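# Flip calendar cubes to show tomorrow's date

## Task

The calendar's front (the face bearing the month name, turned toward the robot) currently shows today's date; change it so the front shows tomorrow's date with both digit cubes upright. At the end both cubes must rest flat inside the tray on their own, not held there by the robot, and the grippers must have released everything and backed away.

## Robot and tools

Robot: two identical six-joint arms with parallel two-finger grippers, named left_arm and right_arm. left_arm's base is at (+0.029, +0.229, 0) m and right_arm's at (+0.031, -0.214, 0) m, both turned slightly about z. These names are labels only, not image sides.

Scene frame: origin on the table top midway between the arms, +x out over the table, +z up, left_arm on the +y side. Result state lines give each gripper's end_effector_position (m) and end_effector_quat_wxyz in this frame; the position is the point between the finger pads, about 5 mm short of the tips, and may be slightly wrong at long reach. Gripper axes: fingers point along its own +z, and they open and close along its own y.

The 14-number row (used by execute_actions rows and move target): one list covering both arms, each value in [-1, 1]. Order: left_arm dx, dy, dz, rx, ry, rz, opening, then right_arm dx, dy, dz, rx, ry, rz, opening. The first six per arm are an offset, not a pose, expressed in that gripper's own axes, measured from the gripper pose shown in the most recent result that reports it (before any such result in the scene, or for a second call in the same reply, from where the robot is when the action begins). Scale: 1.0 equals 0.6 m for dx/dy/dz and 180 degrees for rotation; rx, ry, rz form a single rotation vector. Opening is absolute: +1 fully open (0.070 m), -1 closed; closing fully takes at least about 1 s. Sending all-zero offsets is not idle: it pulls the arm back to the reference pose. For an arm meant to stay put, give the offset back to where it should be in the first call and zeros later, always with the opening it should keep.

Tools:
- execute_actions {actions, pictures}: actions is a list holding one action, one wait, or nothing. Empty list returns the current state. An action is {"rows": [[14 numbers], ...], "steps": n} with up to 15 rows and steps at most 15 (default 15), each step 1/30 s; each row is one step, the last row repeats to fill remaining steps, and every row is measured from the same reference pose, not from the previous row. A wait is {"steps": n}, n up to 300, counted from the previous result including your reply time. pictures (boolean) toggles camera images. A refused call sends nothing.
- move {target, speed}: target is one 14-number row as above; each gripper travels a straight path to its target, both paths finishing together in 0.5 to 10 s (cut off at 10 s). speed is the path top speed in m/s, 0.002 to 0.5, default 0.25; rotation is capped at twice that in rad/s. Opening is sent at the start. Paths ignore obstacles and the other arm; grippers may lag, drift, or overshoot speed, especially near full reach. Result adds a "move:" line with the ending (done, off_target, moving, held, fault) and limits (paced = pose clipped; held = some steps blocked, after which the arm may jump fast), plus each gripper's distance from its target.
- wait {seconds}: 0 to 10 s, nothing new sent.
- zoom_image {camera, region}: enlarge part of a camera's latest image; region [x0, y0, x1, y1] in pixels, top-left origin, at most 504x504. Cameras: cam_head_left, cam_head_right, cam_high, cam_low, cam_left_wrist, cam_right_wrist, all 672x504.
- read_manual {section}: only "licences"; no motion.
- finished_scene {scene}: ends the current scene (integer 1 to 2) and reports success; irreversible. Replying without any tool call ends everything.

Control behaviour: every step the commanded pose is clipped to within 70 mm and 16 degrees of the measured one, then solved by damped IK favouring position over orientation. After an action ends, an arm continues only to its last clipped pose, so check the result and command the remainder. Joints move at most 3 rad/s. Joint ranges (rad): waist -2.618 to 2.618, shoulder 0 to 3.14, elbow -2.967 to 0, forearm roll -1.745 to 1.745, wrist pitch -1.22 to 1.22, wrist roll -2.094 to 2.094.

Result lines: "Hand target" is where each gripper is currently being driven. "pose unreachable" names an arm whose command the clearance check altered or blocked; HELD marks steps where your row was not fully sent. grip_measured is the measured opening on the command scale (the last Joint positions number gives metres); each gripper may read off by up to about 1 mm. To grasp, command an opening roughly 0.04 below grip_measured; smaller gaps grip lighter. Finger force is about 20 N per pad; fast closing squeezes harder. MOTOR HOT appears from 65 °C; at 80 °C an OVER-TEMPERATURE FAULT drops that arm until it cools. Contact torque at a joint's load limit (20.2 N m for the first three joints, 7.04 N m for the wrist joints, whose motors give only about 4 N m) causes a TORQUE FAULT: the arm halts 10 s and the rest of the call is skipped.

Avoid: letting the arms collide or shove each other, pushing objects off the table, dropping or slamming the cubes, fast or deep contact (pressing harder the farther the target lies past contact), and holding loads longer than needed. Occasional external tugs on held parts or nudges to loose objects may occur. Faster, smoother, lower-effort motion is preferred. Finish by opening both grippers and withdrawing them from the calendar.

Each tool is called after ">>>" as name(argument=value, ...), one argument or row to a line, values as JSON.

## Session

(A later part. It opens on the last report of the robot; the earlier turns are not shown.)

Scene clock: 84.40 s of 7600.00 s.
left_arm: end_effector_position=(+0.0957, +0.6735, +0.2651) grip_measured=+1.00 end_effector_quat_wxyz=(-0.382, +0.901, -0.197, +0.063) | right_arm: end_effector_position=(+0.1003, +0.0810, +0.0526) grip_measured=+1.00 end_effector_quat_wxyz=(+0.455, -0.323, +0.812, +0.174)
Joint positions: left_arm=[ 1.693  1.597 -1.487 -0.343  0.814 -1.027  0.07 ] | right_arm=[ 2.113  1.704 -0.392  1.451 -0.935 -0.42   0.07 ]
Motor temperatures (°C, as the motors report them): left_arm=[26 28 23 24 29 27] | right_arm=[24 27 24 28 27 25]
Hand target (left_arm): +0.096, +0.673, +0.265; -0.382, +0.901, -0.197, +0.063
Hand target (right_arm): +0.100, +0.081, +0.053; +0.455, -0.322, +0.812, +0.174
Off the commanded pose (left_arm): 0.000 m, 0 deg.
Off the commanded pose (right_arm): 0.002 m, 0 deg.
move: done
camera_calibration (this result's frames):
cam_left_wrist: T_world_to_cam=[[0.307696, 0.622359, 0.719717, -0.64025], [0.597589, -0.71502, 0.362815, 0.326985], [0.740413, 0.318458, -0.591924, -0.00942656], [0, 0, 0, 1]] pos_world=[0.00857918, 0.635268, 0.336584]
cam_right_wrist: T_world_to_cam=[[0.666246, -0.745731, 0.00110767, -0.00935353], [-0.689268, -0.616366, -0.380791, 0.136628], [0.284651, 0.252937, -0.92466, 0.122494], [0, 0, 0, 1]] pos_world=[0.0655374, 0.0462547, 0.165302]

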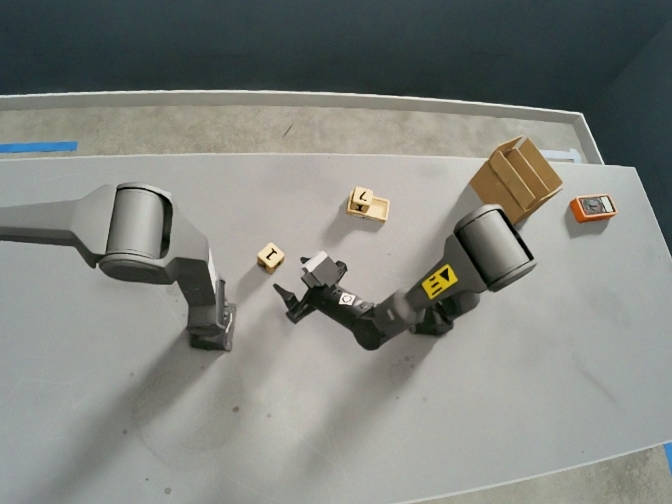

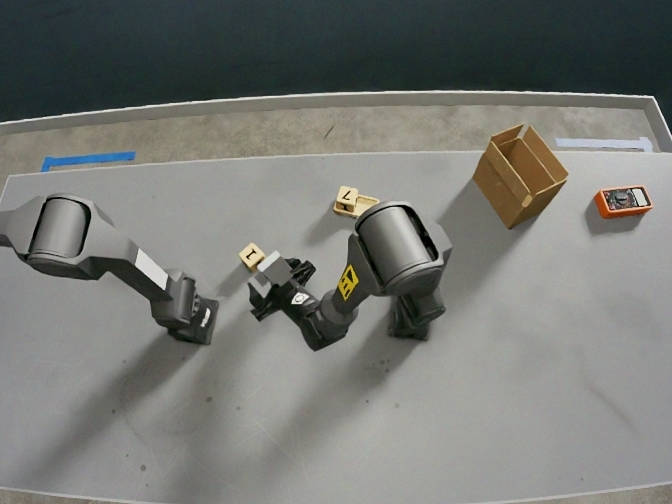

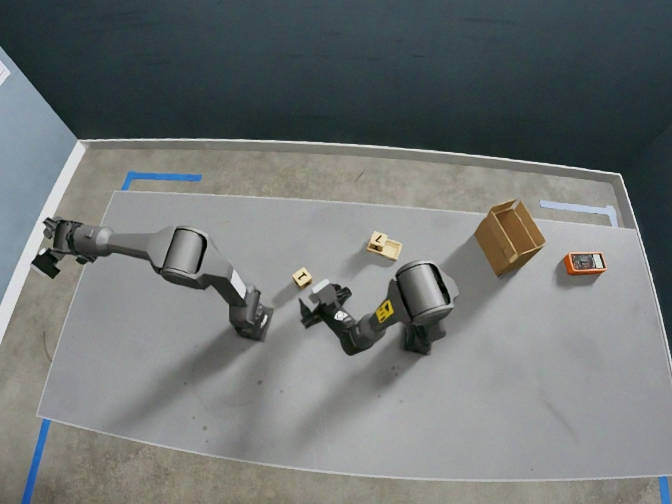

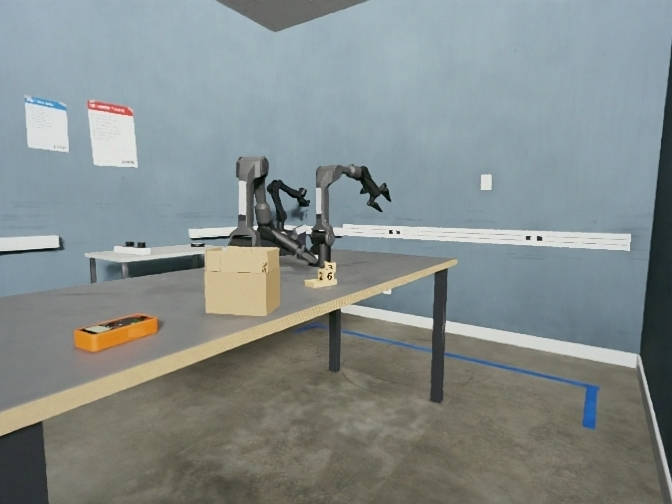

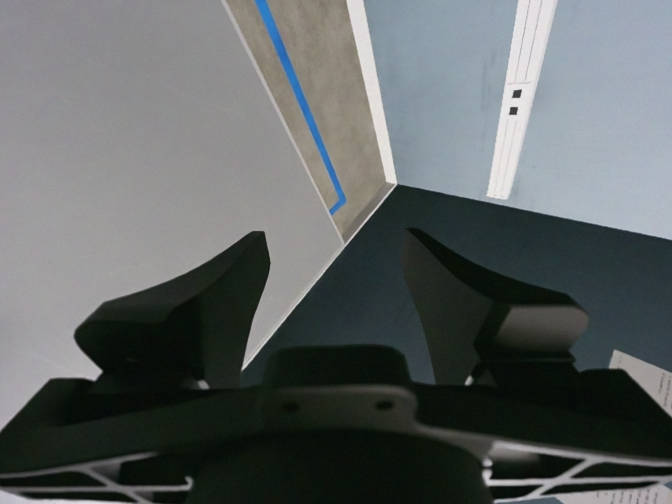

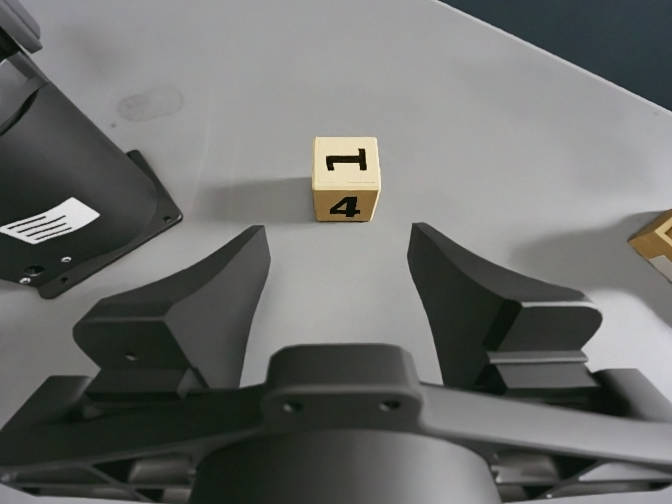

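>>> move(
  target=[0,0,0,0,0,0,1,-0.01,-0.005,0.11,0,0,0,1],
  speed=0.08,
)

>>> move(
  target=[0,0,0,0,0,0,1,0,0,0,0,0,0,0.08],
)

>>> move(
  target=[0,0,0,0,0,0,1,-0.085,0,-0.053,-0.134,0,-0.083,0.08],
  speed=0.2,
)

>>> move(
  target=[0,0,0,0,0,0,1,0,0,-0.08,0,0.18,0,0.08],
)

Scene clock: 88.47 s of 7600.00 s.
left_arm: end_effector_position=(+0.0957, +0.6735, +0.2651) grip_measured=+1.00 end_effector_quat_wxyz=(-0.382, +0.901, -0.197, +0.063) | right_arm: end_effector_position=(+0.1468, +0.1194, +0.0223) grip_measured=+1.00 end_effector_quat_wxyz=(+0.456, -0.323, +0.811, +0.174)
Joint positions: left_arm=[ 1.693  1.597 -1.487 -0.343  0.814 -1.027  0.07 ] | right_arm=[ 1.833  1.902 -0.475  1.078 -0.896 -0.254  0.07 ]
Motor temperatures (°C, as the motors report them): left_arm=[26 28 23 24 29 27] | right_arm=[24 27 24 28 27 25]
Hand target (left_arm): +0.096, +0.673, +0.265; -0.382, +0.901, -0.197, +0.063
Hand target (right_arm): +0.146, +0.119, +0.023; +0.456, -0.323, +0.811, +0.174
Off the commanded pose (left_arm): 0.000 m, 0 deg.
Off the commanded pose (right_arm): 0.001 m, 0 deg.
move: done
camera_calibration (this result's frames):
cam_left_wrist: T_world_to_cam=[[0.307696, 0.62236, 0.719717, -0.64025], [0.597589, -0.715019, 0.362815, 0.326985], [0.740413, 0.318458, -0.591924, -0.00942647], [0, 0, 0, 1]] pos_world=[0.00857917, 0.635268, 0.336584]
cam_right_wrist: T_world_to_cam=[[0.666752, -0.745277, 0.00164026, -0.0117142], [-0.687989, -0.616343, -0.383135, 0.180693], [0.286553, 0.254328, -0.923691, 0.0710943], [0, 0, 0, 1]] pos_world=[0.111753, 0.0845576, 0.134918]

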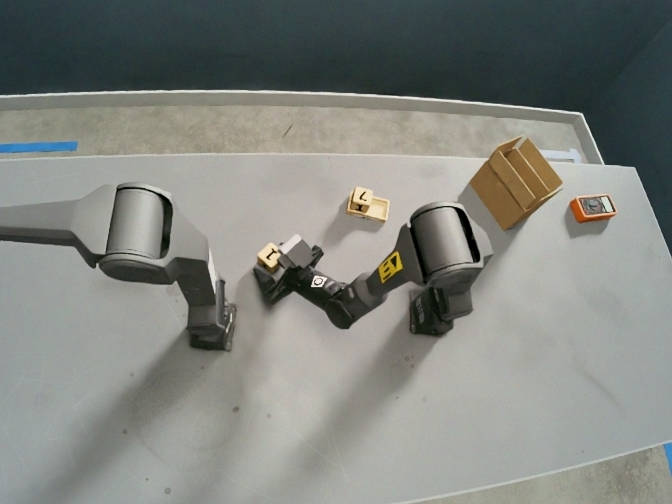

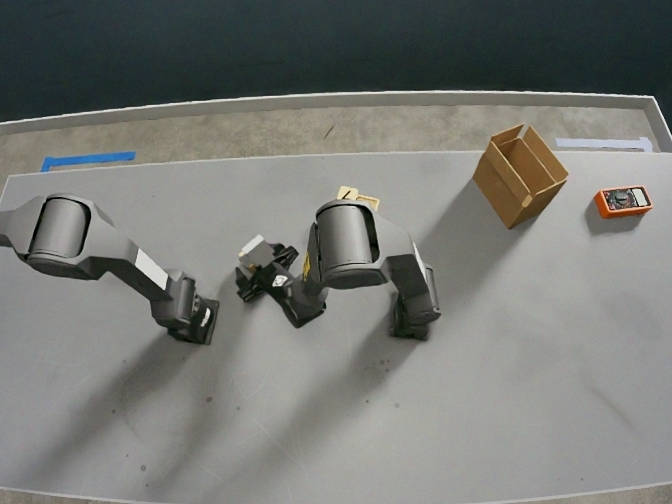

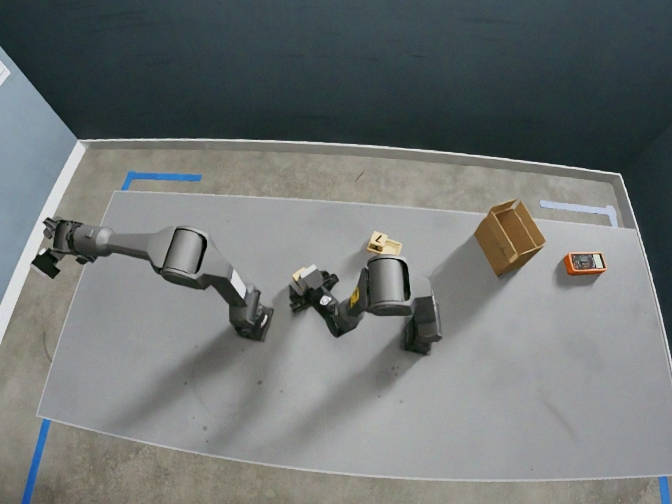

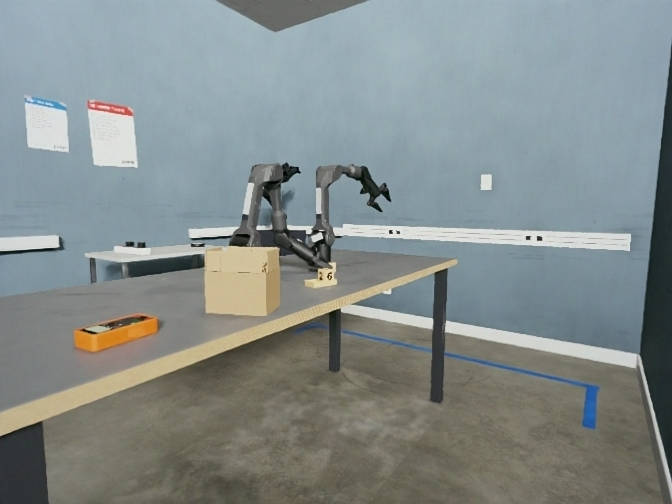

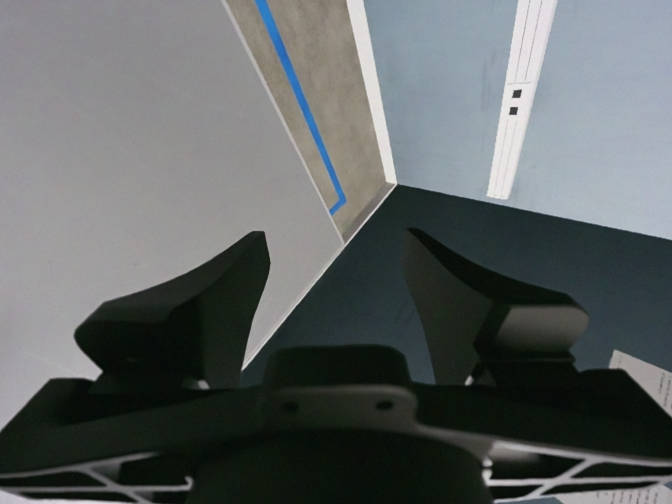

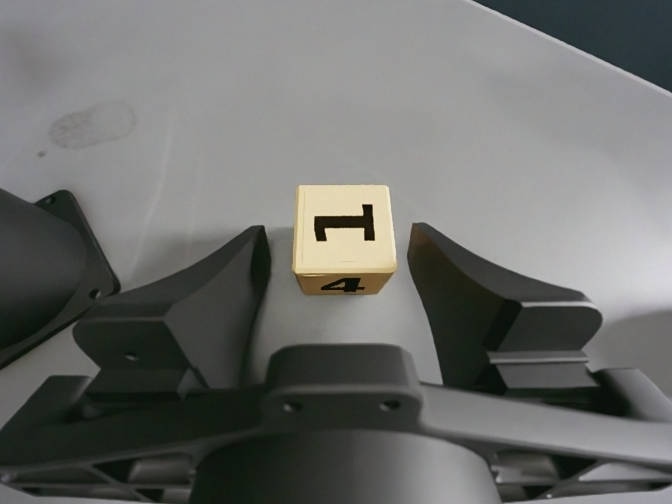

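Scene clock: 89.13 s of 7600.00 s.
left_arm: end_effector_position=(+0.0957, +0.6735, +0.2651) grip_measured=+1.00 end_effector_quat_wxyz=(-0.382, +0.901, -0.197, +0.063) | right_arm: end_effector_position=(+0.1469, +0.1194, +0.0223) grip_measured=+0.16 end_effector_quat_wxyz=(+0.456, -0.323, +0.811, +0.174)
Joint positions: left_arm=[ 1.693  1.597 -1.487 -0.343  0.814 -1.027  0.07 ] | right_arm=[ 1.832  1.902 -0.475  1.078 -0.896 -0.254  0.041]
Motor temperatures (°C, as the motors report them): left_arm=[26 28 23 24 29 27] | right_arm=[24 27 24 28 27 25]
Hand target (left_arm): +0.096, +0.673, +0.265; -0.382, +0.901, -0.197, +0.063
Hand target (right_arm): +0.147, +0.119, +0.022; +0.456, -0.323, +0.811, +0.174
Off the commanded pose (left_arm): 0.000 m, 0 deg.
Off the commanded pose (right_arm): 0.000 m, 0 deg.
move: done
camera_calibration (this result's frames):
cam_left_wrist: T_world_to_cam=[[0.307696, 0.62236, 0.719717, -0.64025], [0.597589, -0.715019, 0.362815, 0.326984], [0.740412, 0.318458, -0.591924, -0.00942649], [0, 0, 0, 1]] pos_world=[0.00857916, 0.635268, 0.336584]
cam_right_wrist: T_world_to_cam=[[0.666442, -0.745555, 0.00175368, -0.0117547], [-0.688253, -0.616122, -0.383017, 0.180711], [0.28664, 0.254051, -0.92374, 0.0710457], [0, 0, 0, 1]] pos_world=[0.111844, 0.084527, 0.134864]

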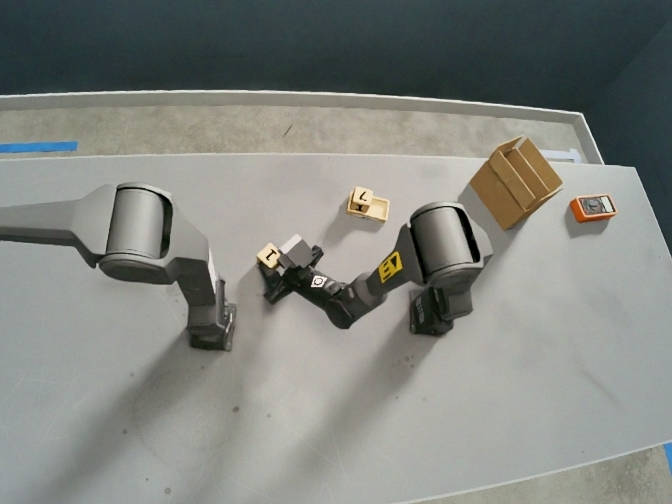

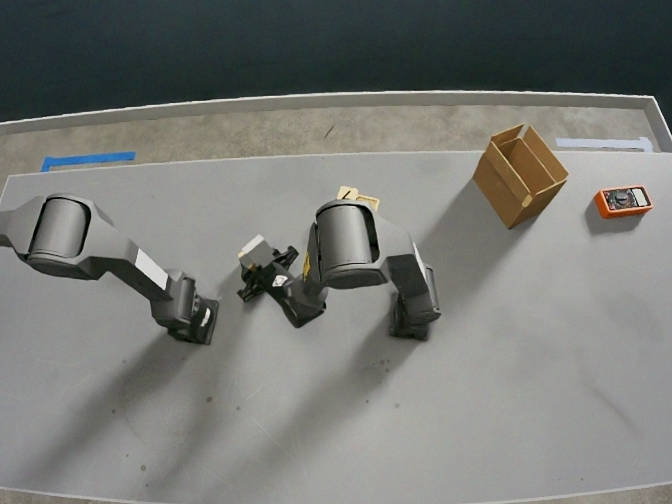

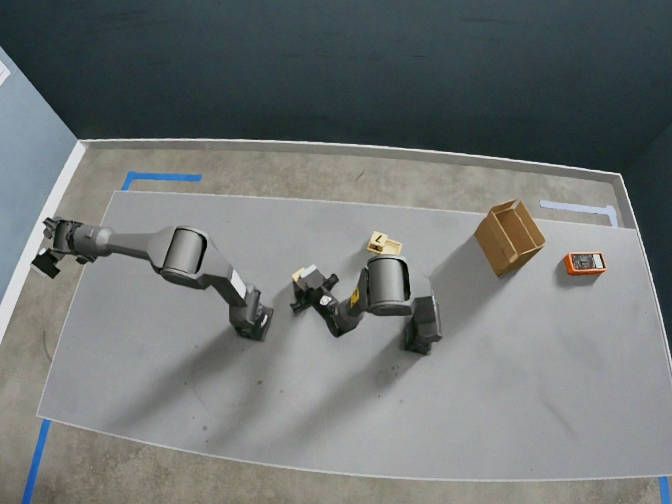

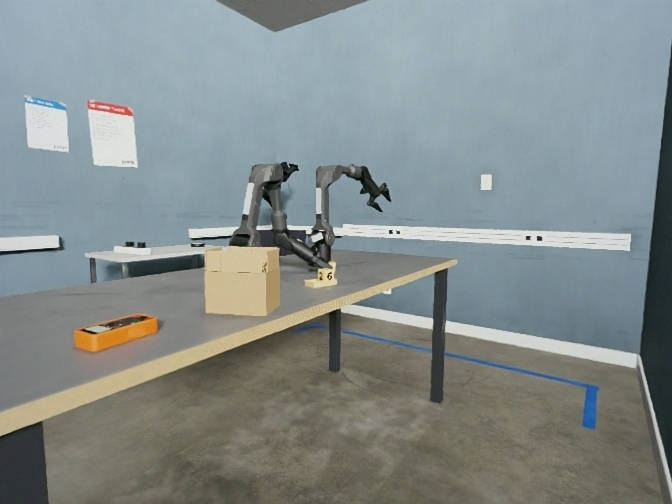

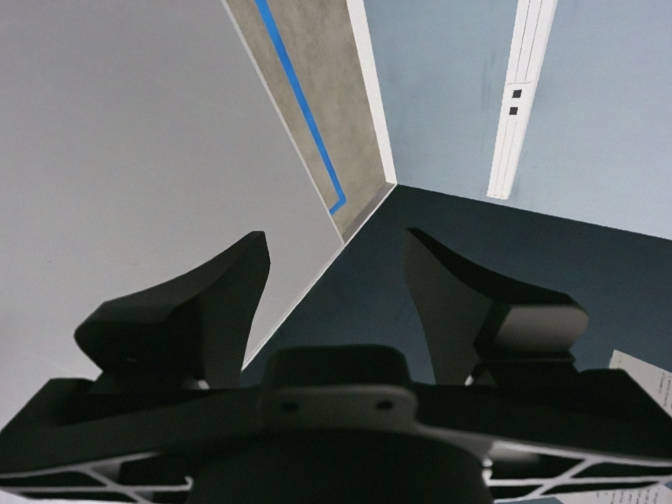

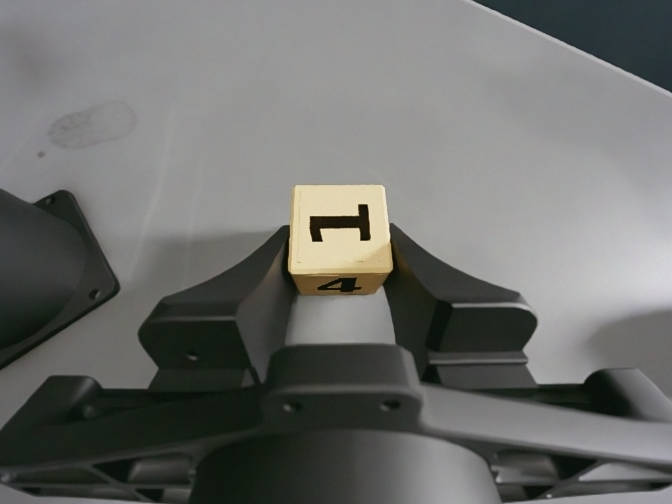

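Scene clock: 90.90 s of 7600.00 s.
left_arm: end_effector_position=(+0.0957, +0.6735, +0.2651) grip_measured=+1.00 end_effector_quat_wxyz=(-0.382, +0.901, -0.197, +0.063) | right_arm: end_effector_position=(+0.1468, +0.1210, +0.0840) grip_measured=+0.16 end_effector_quat_wxyz=(+0.396, -0.513, +0.709, +0.279)
Joint positions: left_arm=[ 1.693  1.597 -1.487 -0.343  0.814 -1.027  0.07 ] | right_arm=[ 1.385  1.51  -0.381 -0.009 -0.483 -0.007  0.041]
Motor temperatures (°C, as the motors report them): left_arm=[26 28 23 24 29 27] | right_arm=[24 27 24 28 27 25]
Hand target (left_arm): +0.096, +0.673, +0.265; -0.382, +0.901, -0.197, +0.063
Hand target (right_arm): +0.147, +0.121, +0.084; +0.396, -0.513, +0.709, +0.279
Off the commanded pose (left_arm): 0.000 m, 0 deg.
Off the commanded pose (right_arm): 0.002 m, 0 deg.
move: done
camera_calibration (this result's frames):
cam_left_wrist: T_world_to_cam=[[0.307695, 0.622359, 0.719717, -0.64025], [0.597589, -0.715019, 0.362815, 0.326985], [0.740413, 0.318459, -0.591923, -0.00942666], [0, 0, 0, 1]] pos_world=[0.00857913, 0.635268, 0.336584]
cam_right_wrist: T_world_to_cam=[[0.941167, -0.337943, 0.000222371, -0.100103], [-0.313111, -0.872257, -0.375672, 0.180664], [0.12715, 0.3535, -0.926753, 0.139311], [0, 0, 0, 1]] pos_world=[0.133068, 0.0745099, 0.197]

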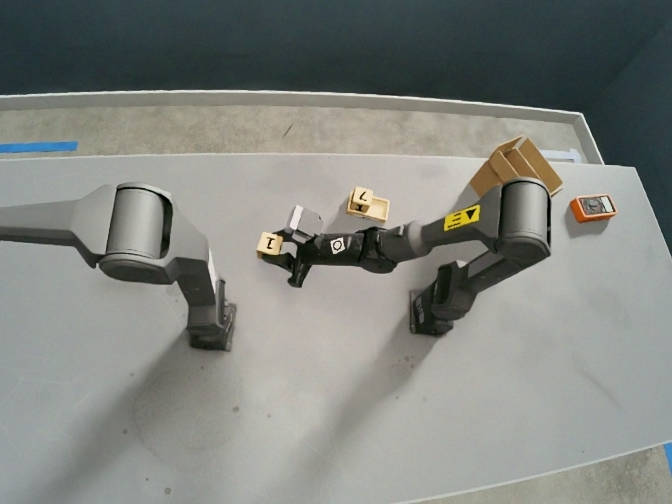

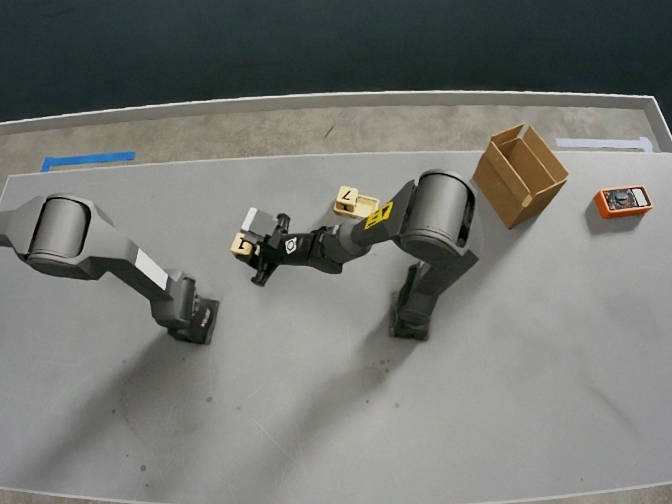

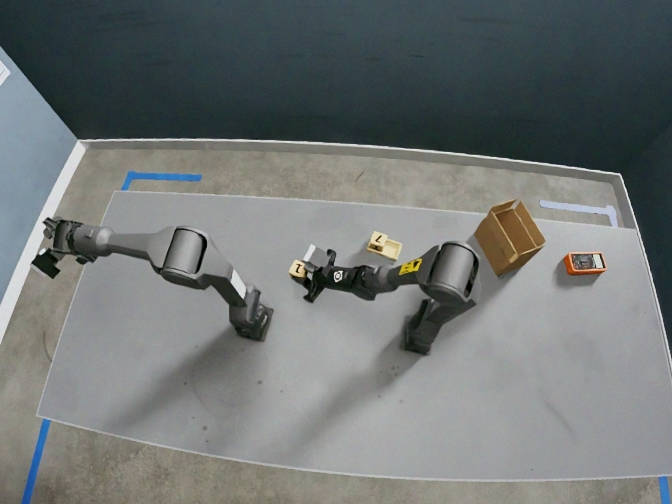

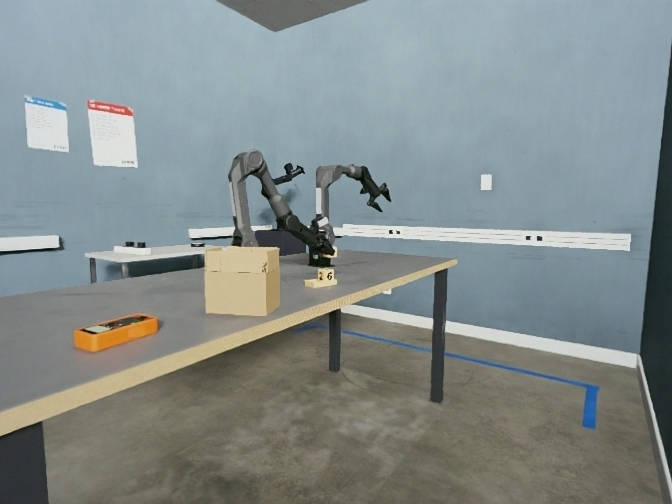

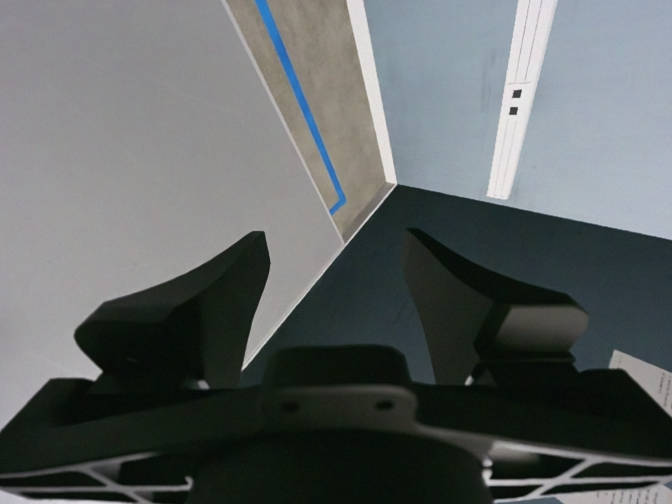

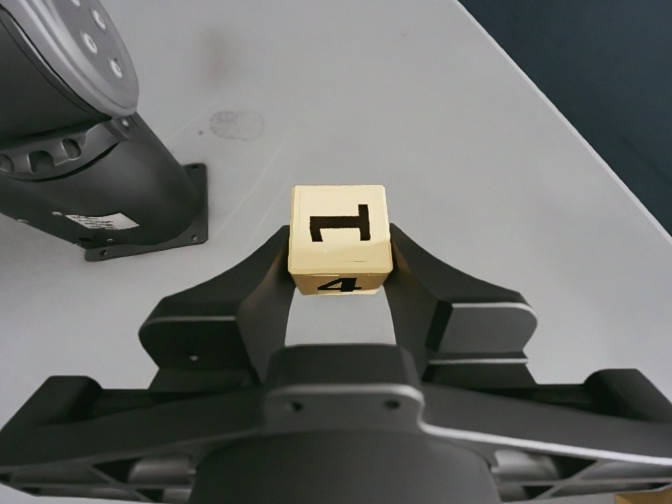

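Scene clock: 92.43 s of 7600.00 s.
left_arm: end_effector_position=(+0.0957, +0.6735, +0.2651) grip_measured=+1.00 end_effector_quat_wxyz=(-0.382, +0.901, -0.197, +0.063) | right_arm: end_effector_position=(+0.1342, +0.0836, +0.1095) grip_measured=+0.16 end_effector_quat_wxyz=(+0.185, -0.569, +0.792, +0.122)
Joint positions: left_arm=[ 1.693  1.597 -1.487 -0.343  0.814 -1.027  0.07 ] | right_arm=[ 1.399  1.392 -0.817 -0.03   0.636  0.023  0.041]
Motor temperatures (°C, as the motors report them): left_arm=[26 28 23 24 29 27] | right_arm=[24 27 24 28 27 25]
Hand target (left_arm): +0.096, +0.673, +0.265; -0.382, +0.901, -0.197, +0.063
Hand target (right_arm): +0.134, +0.083, +0.109; +0.185, -0.569, +0.792, +0.122
Off the commanded pose (left_arm): 0.000 m, 0 deg.
Off the commanded pose (right_arm): 0.001 m, 0 deg.
move: done
camera_calibration (this result's frames):
cam_left_wrist: T_world_to_cam=[[0.307696, 0.622359, 0.719717, -0.64025], [0.597589, -0.715019, 0.362814, 0.326985], [0.740412, 0.318459, -0.591924, -0.00942655], [0, 0, 0, 1]] pos_world=[0.00857912, 0.635268, 0.336584]
cam_right_wrist: T_world_to_cam=[[0.93848, -0.34483, 0.0186132, -0.102026], [-0.342463, -0.922395, 0.178624, 0.101108], [-0.044426, -0.174009, -0.983741, 0.251112], [0, 0, 0, 1]] pos_world=[0.141531, 0.101776, 0.230868]

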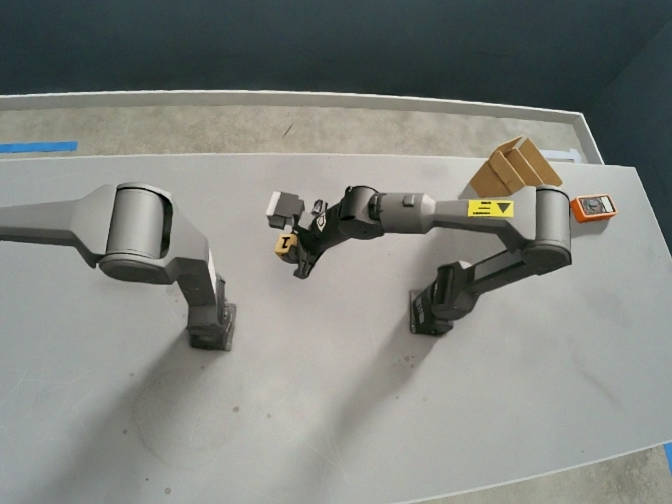

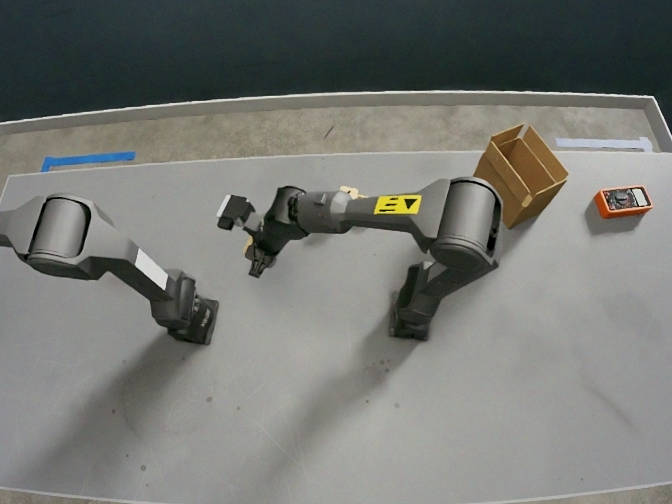

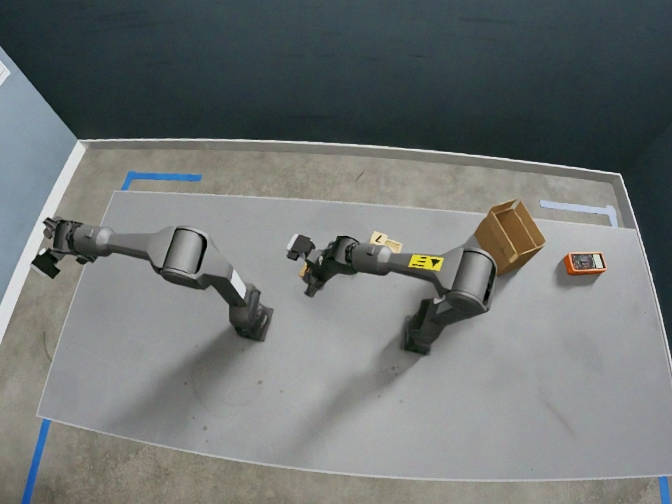

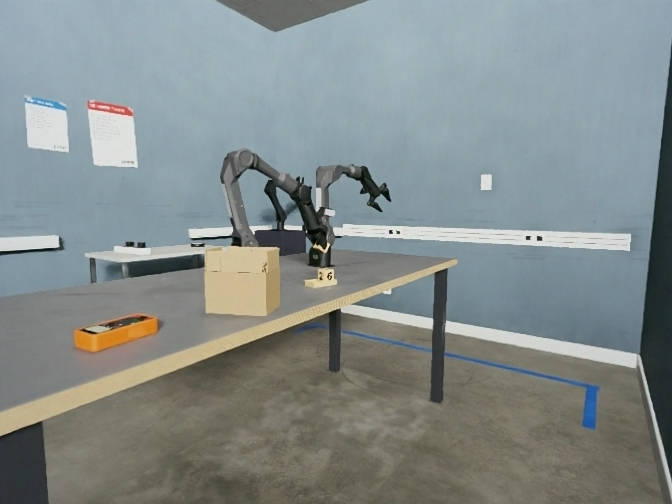

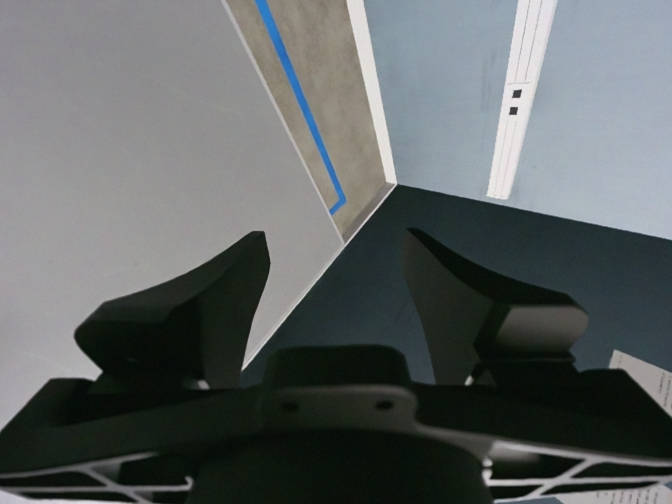

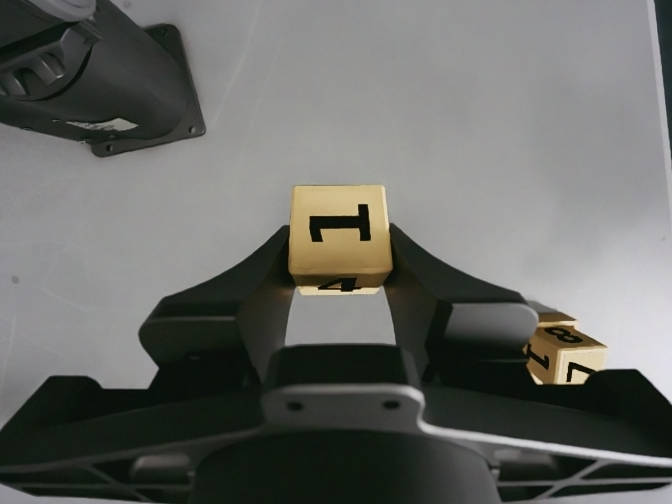

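>>> move(
  target=[0,0,0,0,0,0,1,0.032,-0.096,0.086,0.019,0.259,-0.459,0.08],
  speed=0.3,
)

>>> move(
  target=[0,0,0,0,0,0,1,-0.025,0,0.041,0,0,0,0.08],
  speed=0.02,
)

Scene clock: 98.33 s of 7600.00 s.
left_arm: end_effector_position=(+0.0957, +0.6735, +0.2651) grip_measured=+1.00 end_effector_quat_wxyz=(-0.382, +0.901, -0.197, +0.063) | right_arm: end_effector_position=(+0.1903, +0.0698, +0.0526) grip_measured=+0.16 end_effector_quat_wxyz=(+0.066, +0.932, -0.238, +0.263)
Joint positions: left_arm=[ 1.693  1.597 -1.487 -0.343  0.814 -1.027  0.07 ] | right_arm=[ 1.553  1.913 -1.176 -0.565  1.178 -0.948  0.041]
Motor temperatures (°C, as the motors report them): left_arm=[26 28 24 24 29 27] | right_arm=[24 27 24 28 27 25]
Hand target (left_arm): +0.096, +0.673, +0.265; -0.382, +0.901, -0.197, +0.063
Hand target (right_arm): +0.190, +0.070, +0.053; +0.066, +0.932, -0.239, +0.263
Off the commanded pose (left_arm): 0.000 m, 0 deg.
Off the commanded pose (right_arm): 0.003 m, 0 deg.
move: done
camera_calibration (this result's frames):
cam_left_wrist: T_world_to_cam=[[0.307696, 0.62236, 0.719717, -0.64025], [0.597589, -0.715019, 0.362814, 0.326985], [0.740412, 0.318459, -0.591924, -0.0094265], [0, 0, 0, 1]] pos_world=[0.00857911, 0.635268, 0.336584]
cam_right_wrist: T_world_to_cam=[[0.488139, 0.872429, 0.0242569, -0.157884], [0.324368, -0.207152, 0.92297, -0.0982635], [0.81025, -0.442669, -0.384107, 0.0198584], [0, 0, 0, 1]] pos_world=[0.0928528, 0.126178, 0.102152]

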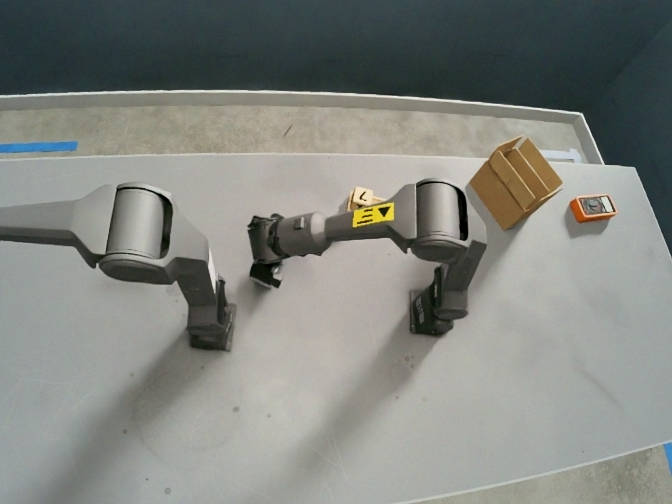

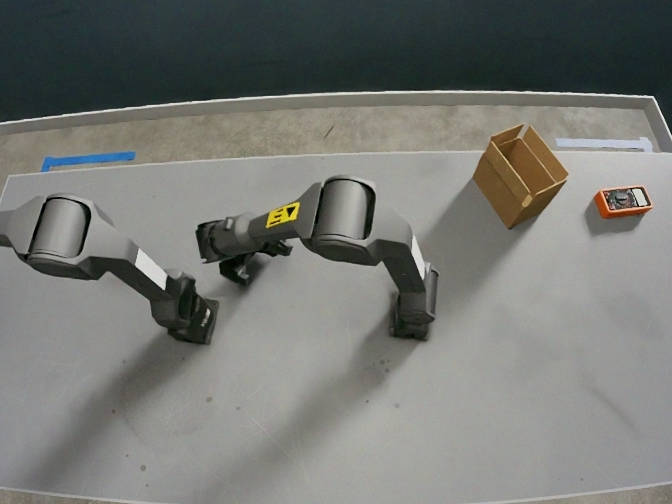

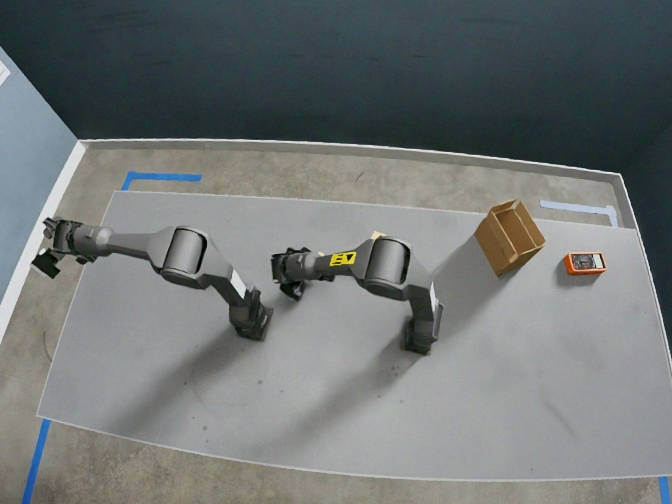

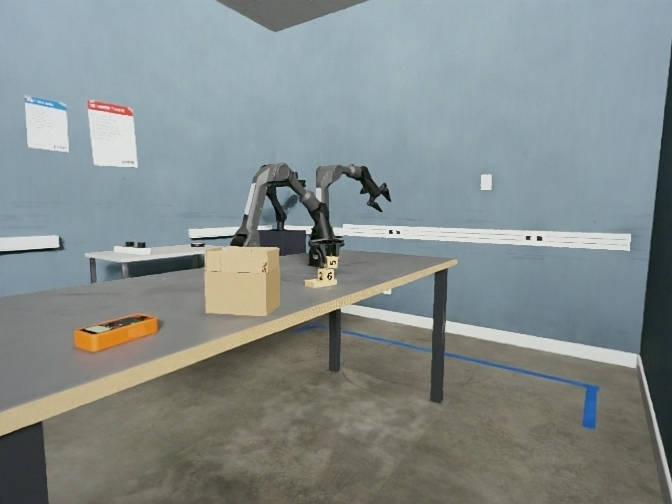

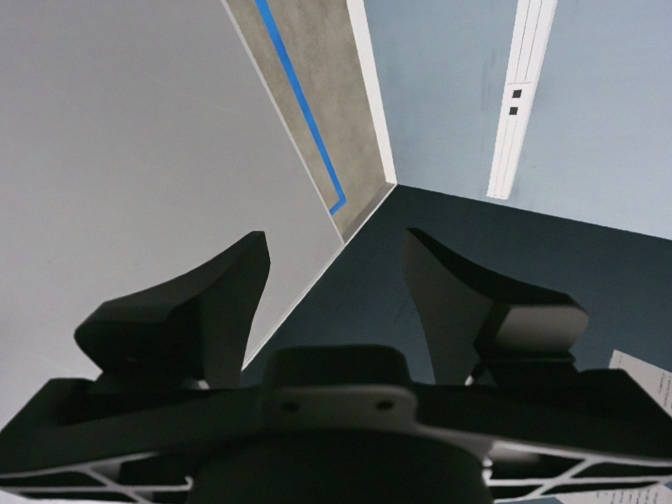

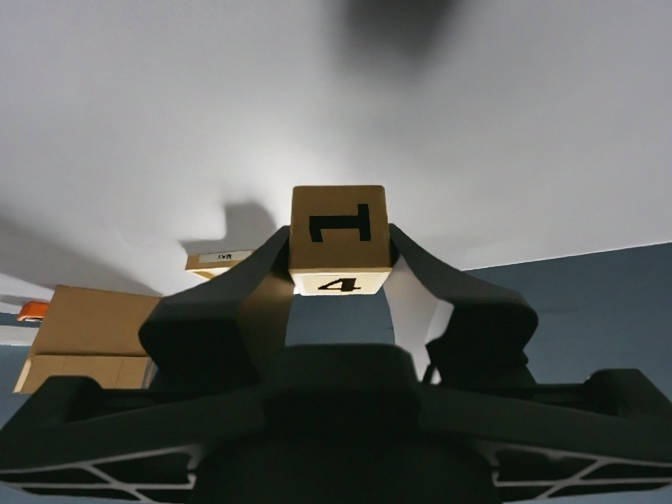

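Scene clock: 100.00 s of 7600.00 s.
left_arm: end_effector_position=(+0.0957, +0.6735, +0.2651) grip_measured=+1.00 end_effector_quat_wxyz=(-0.382, +0.901, -0.197, +0.063) | right_arm: end_effector_position=(+0.1900, +0.0693, +0.0234) grip_measured=+0.16 end_effector_quat_wxyz=(+0.066, +0.933, -0.238, +0.263)
Joint positions: left_arm=[ 1.693  1.597 -1.487 -0.343  0.814 -1.027  0.07 ] | right_arm=[ 1.553  1.971 -1.131 -0.591  1.092 -0.887  0.041]
Motor temperatures (°C, as the motors report them): left_arm=[26 28 24 24 29 27] | right_arm=[24 27 24 28 27 25]
Hand target (left_arm): +0.096, +0.673, +0.265; -0.382, +0.901, -0.197, +0.063
Hand target (right_arm): +0.190, +0.069, +0.024; +0.066, +0.933, -0.238, +0.263
Off the commanded pose (left_arm): 0.000 m, 0 deg.
Off the commanded pose (right_arm): 0.001 m, 0 deg.
move: done
camera_calibration (this result's frames):
cam_left_wrist: T_world_to_cam=[[0.307695, 0.62236, 0.719716, -0.64025], [0.597589, -0.715019, 0.362815, 0.326984], [0.740412, 0.318458, -0.591924, -0.00942641], [0, 0, 0, 1]] pos_world=[0.00857911, 0.635268, 0.336584]
cam_right_wrist: T_world_to_cam=[[0.487978, 0.872537, 0.0235987, -0.156623], [0.325117, -0.206784, 0.922789, -0.0714253], [0.810047, -0.442628, -0.384582, 0.00863745], [0, 0, 0, 1]] pos_world=[0.0926532, 0.125713, 0.0729284]

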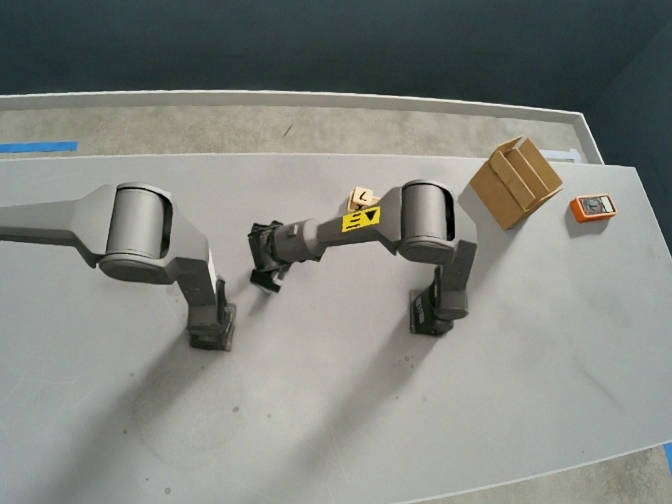

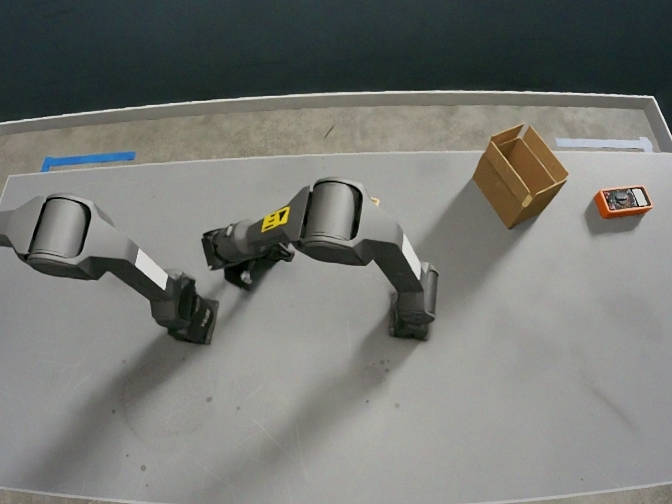

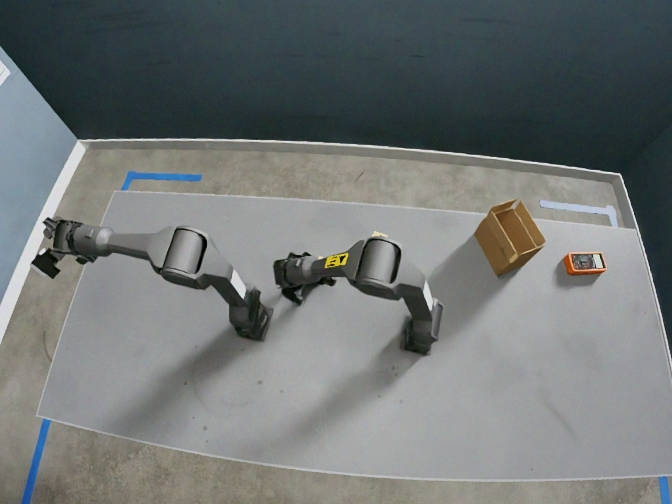

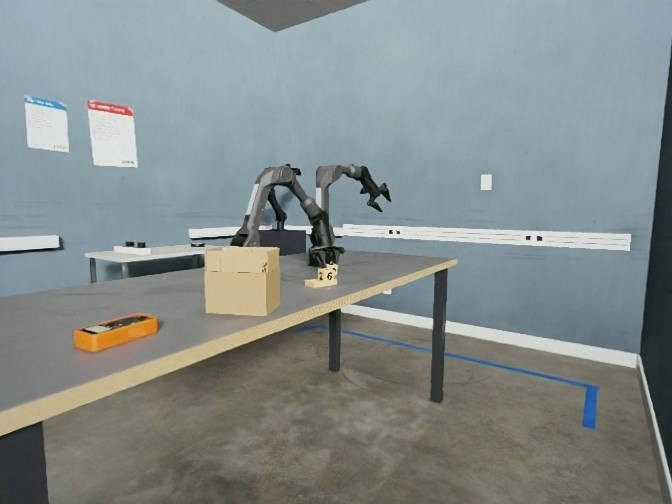

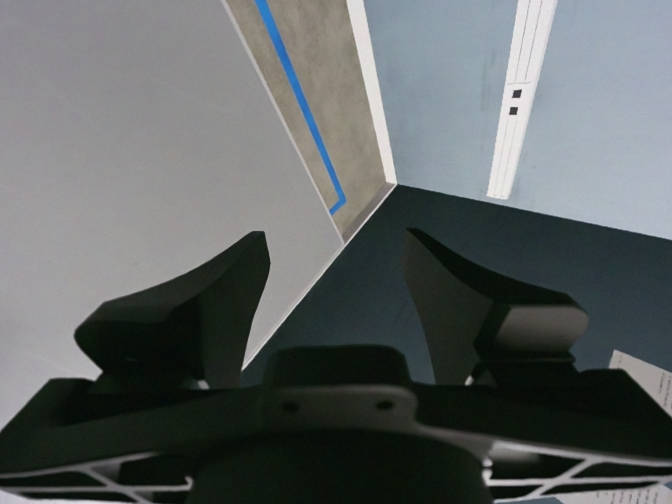

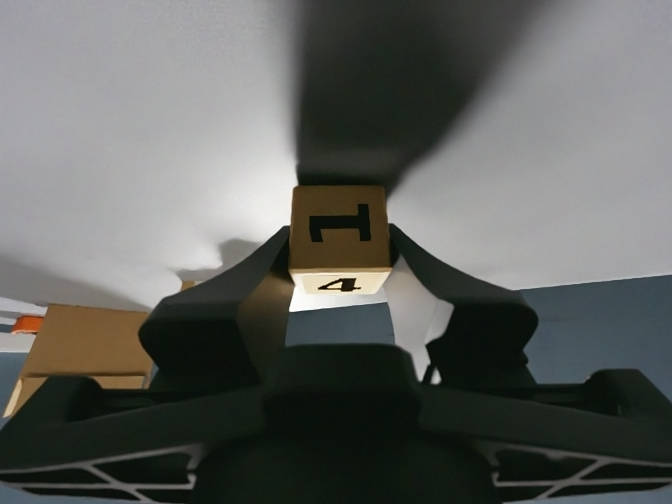

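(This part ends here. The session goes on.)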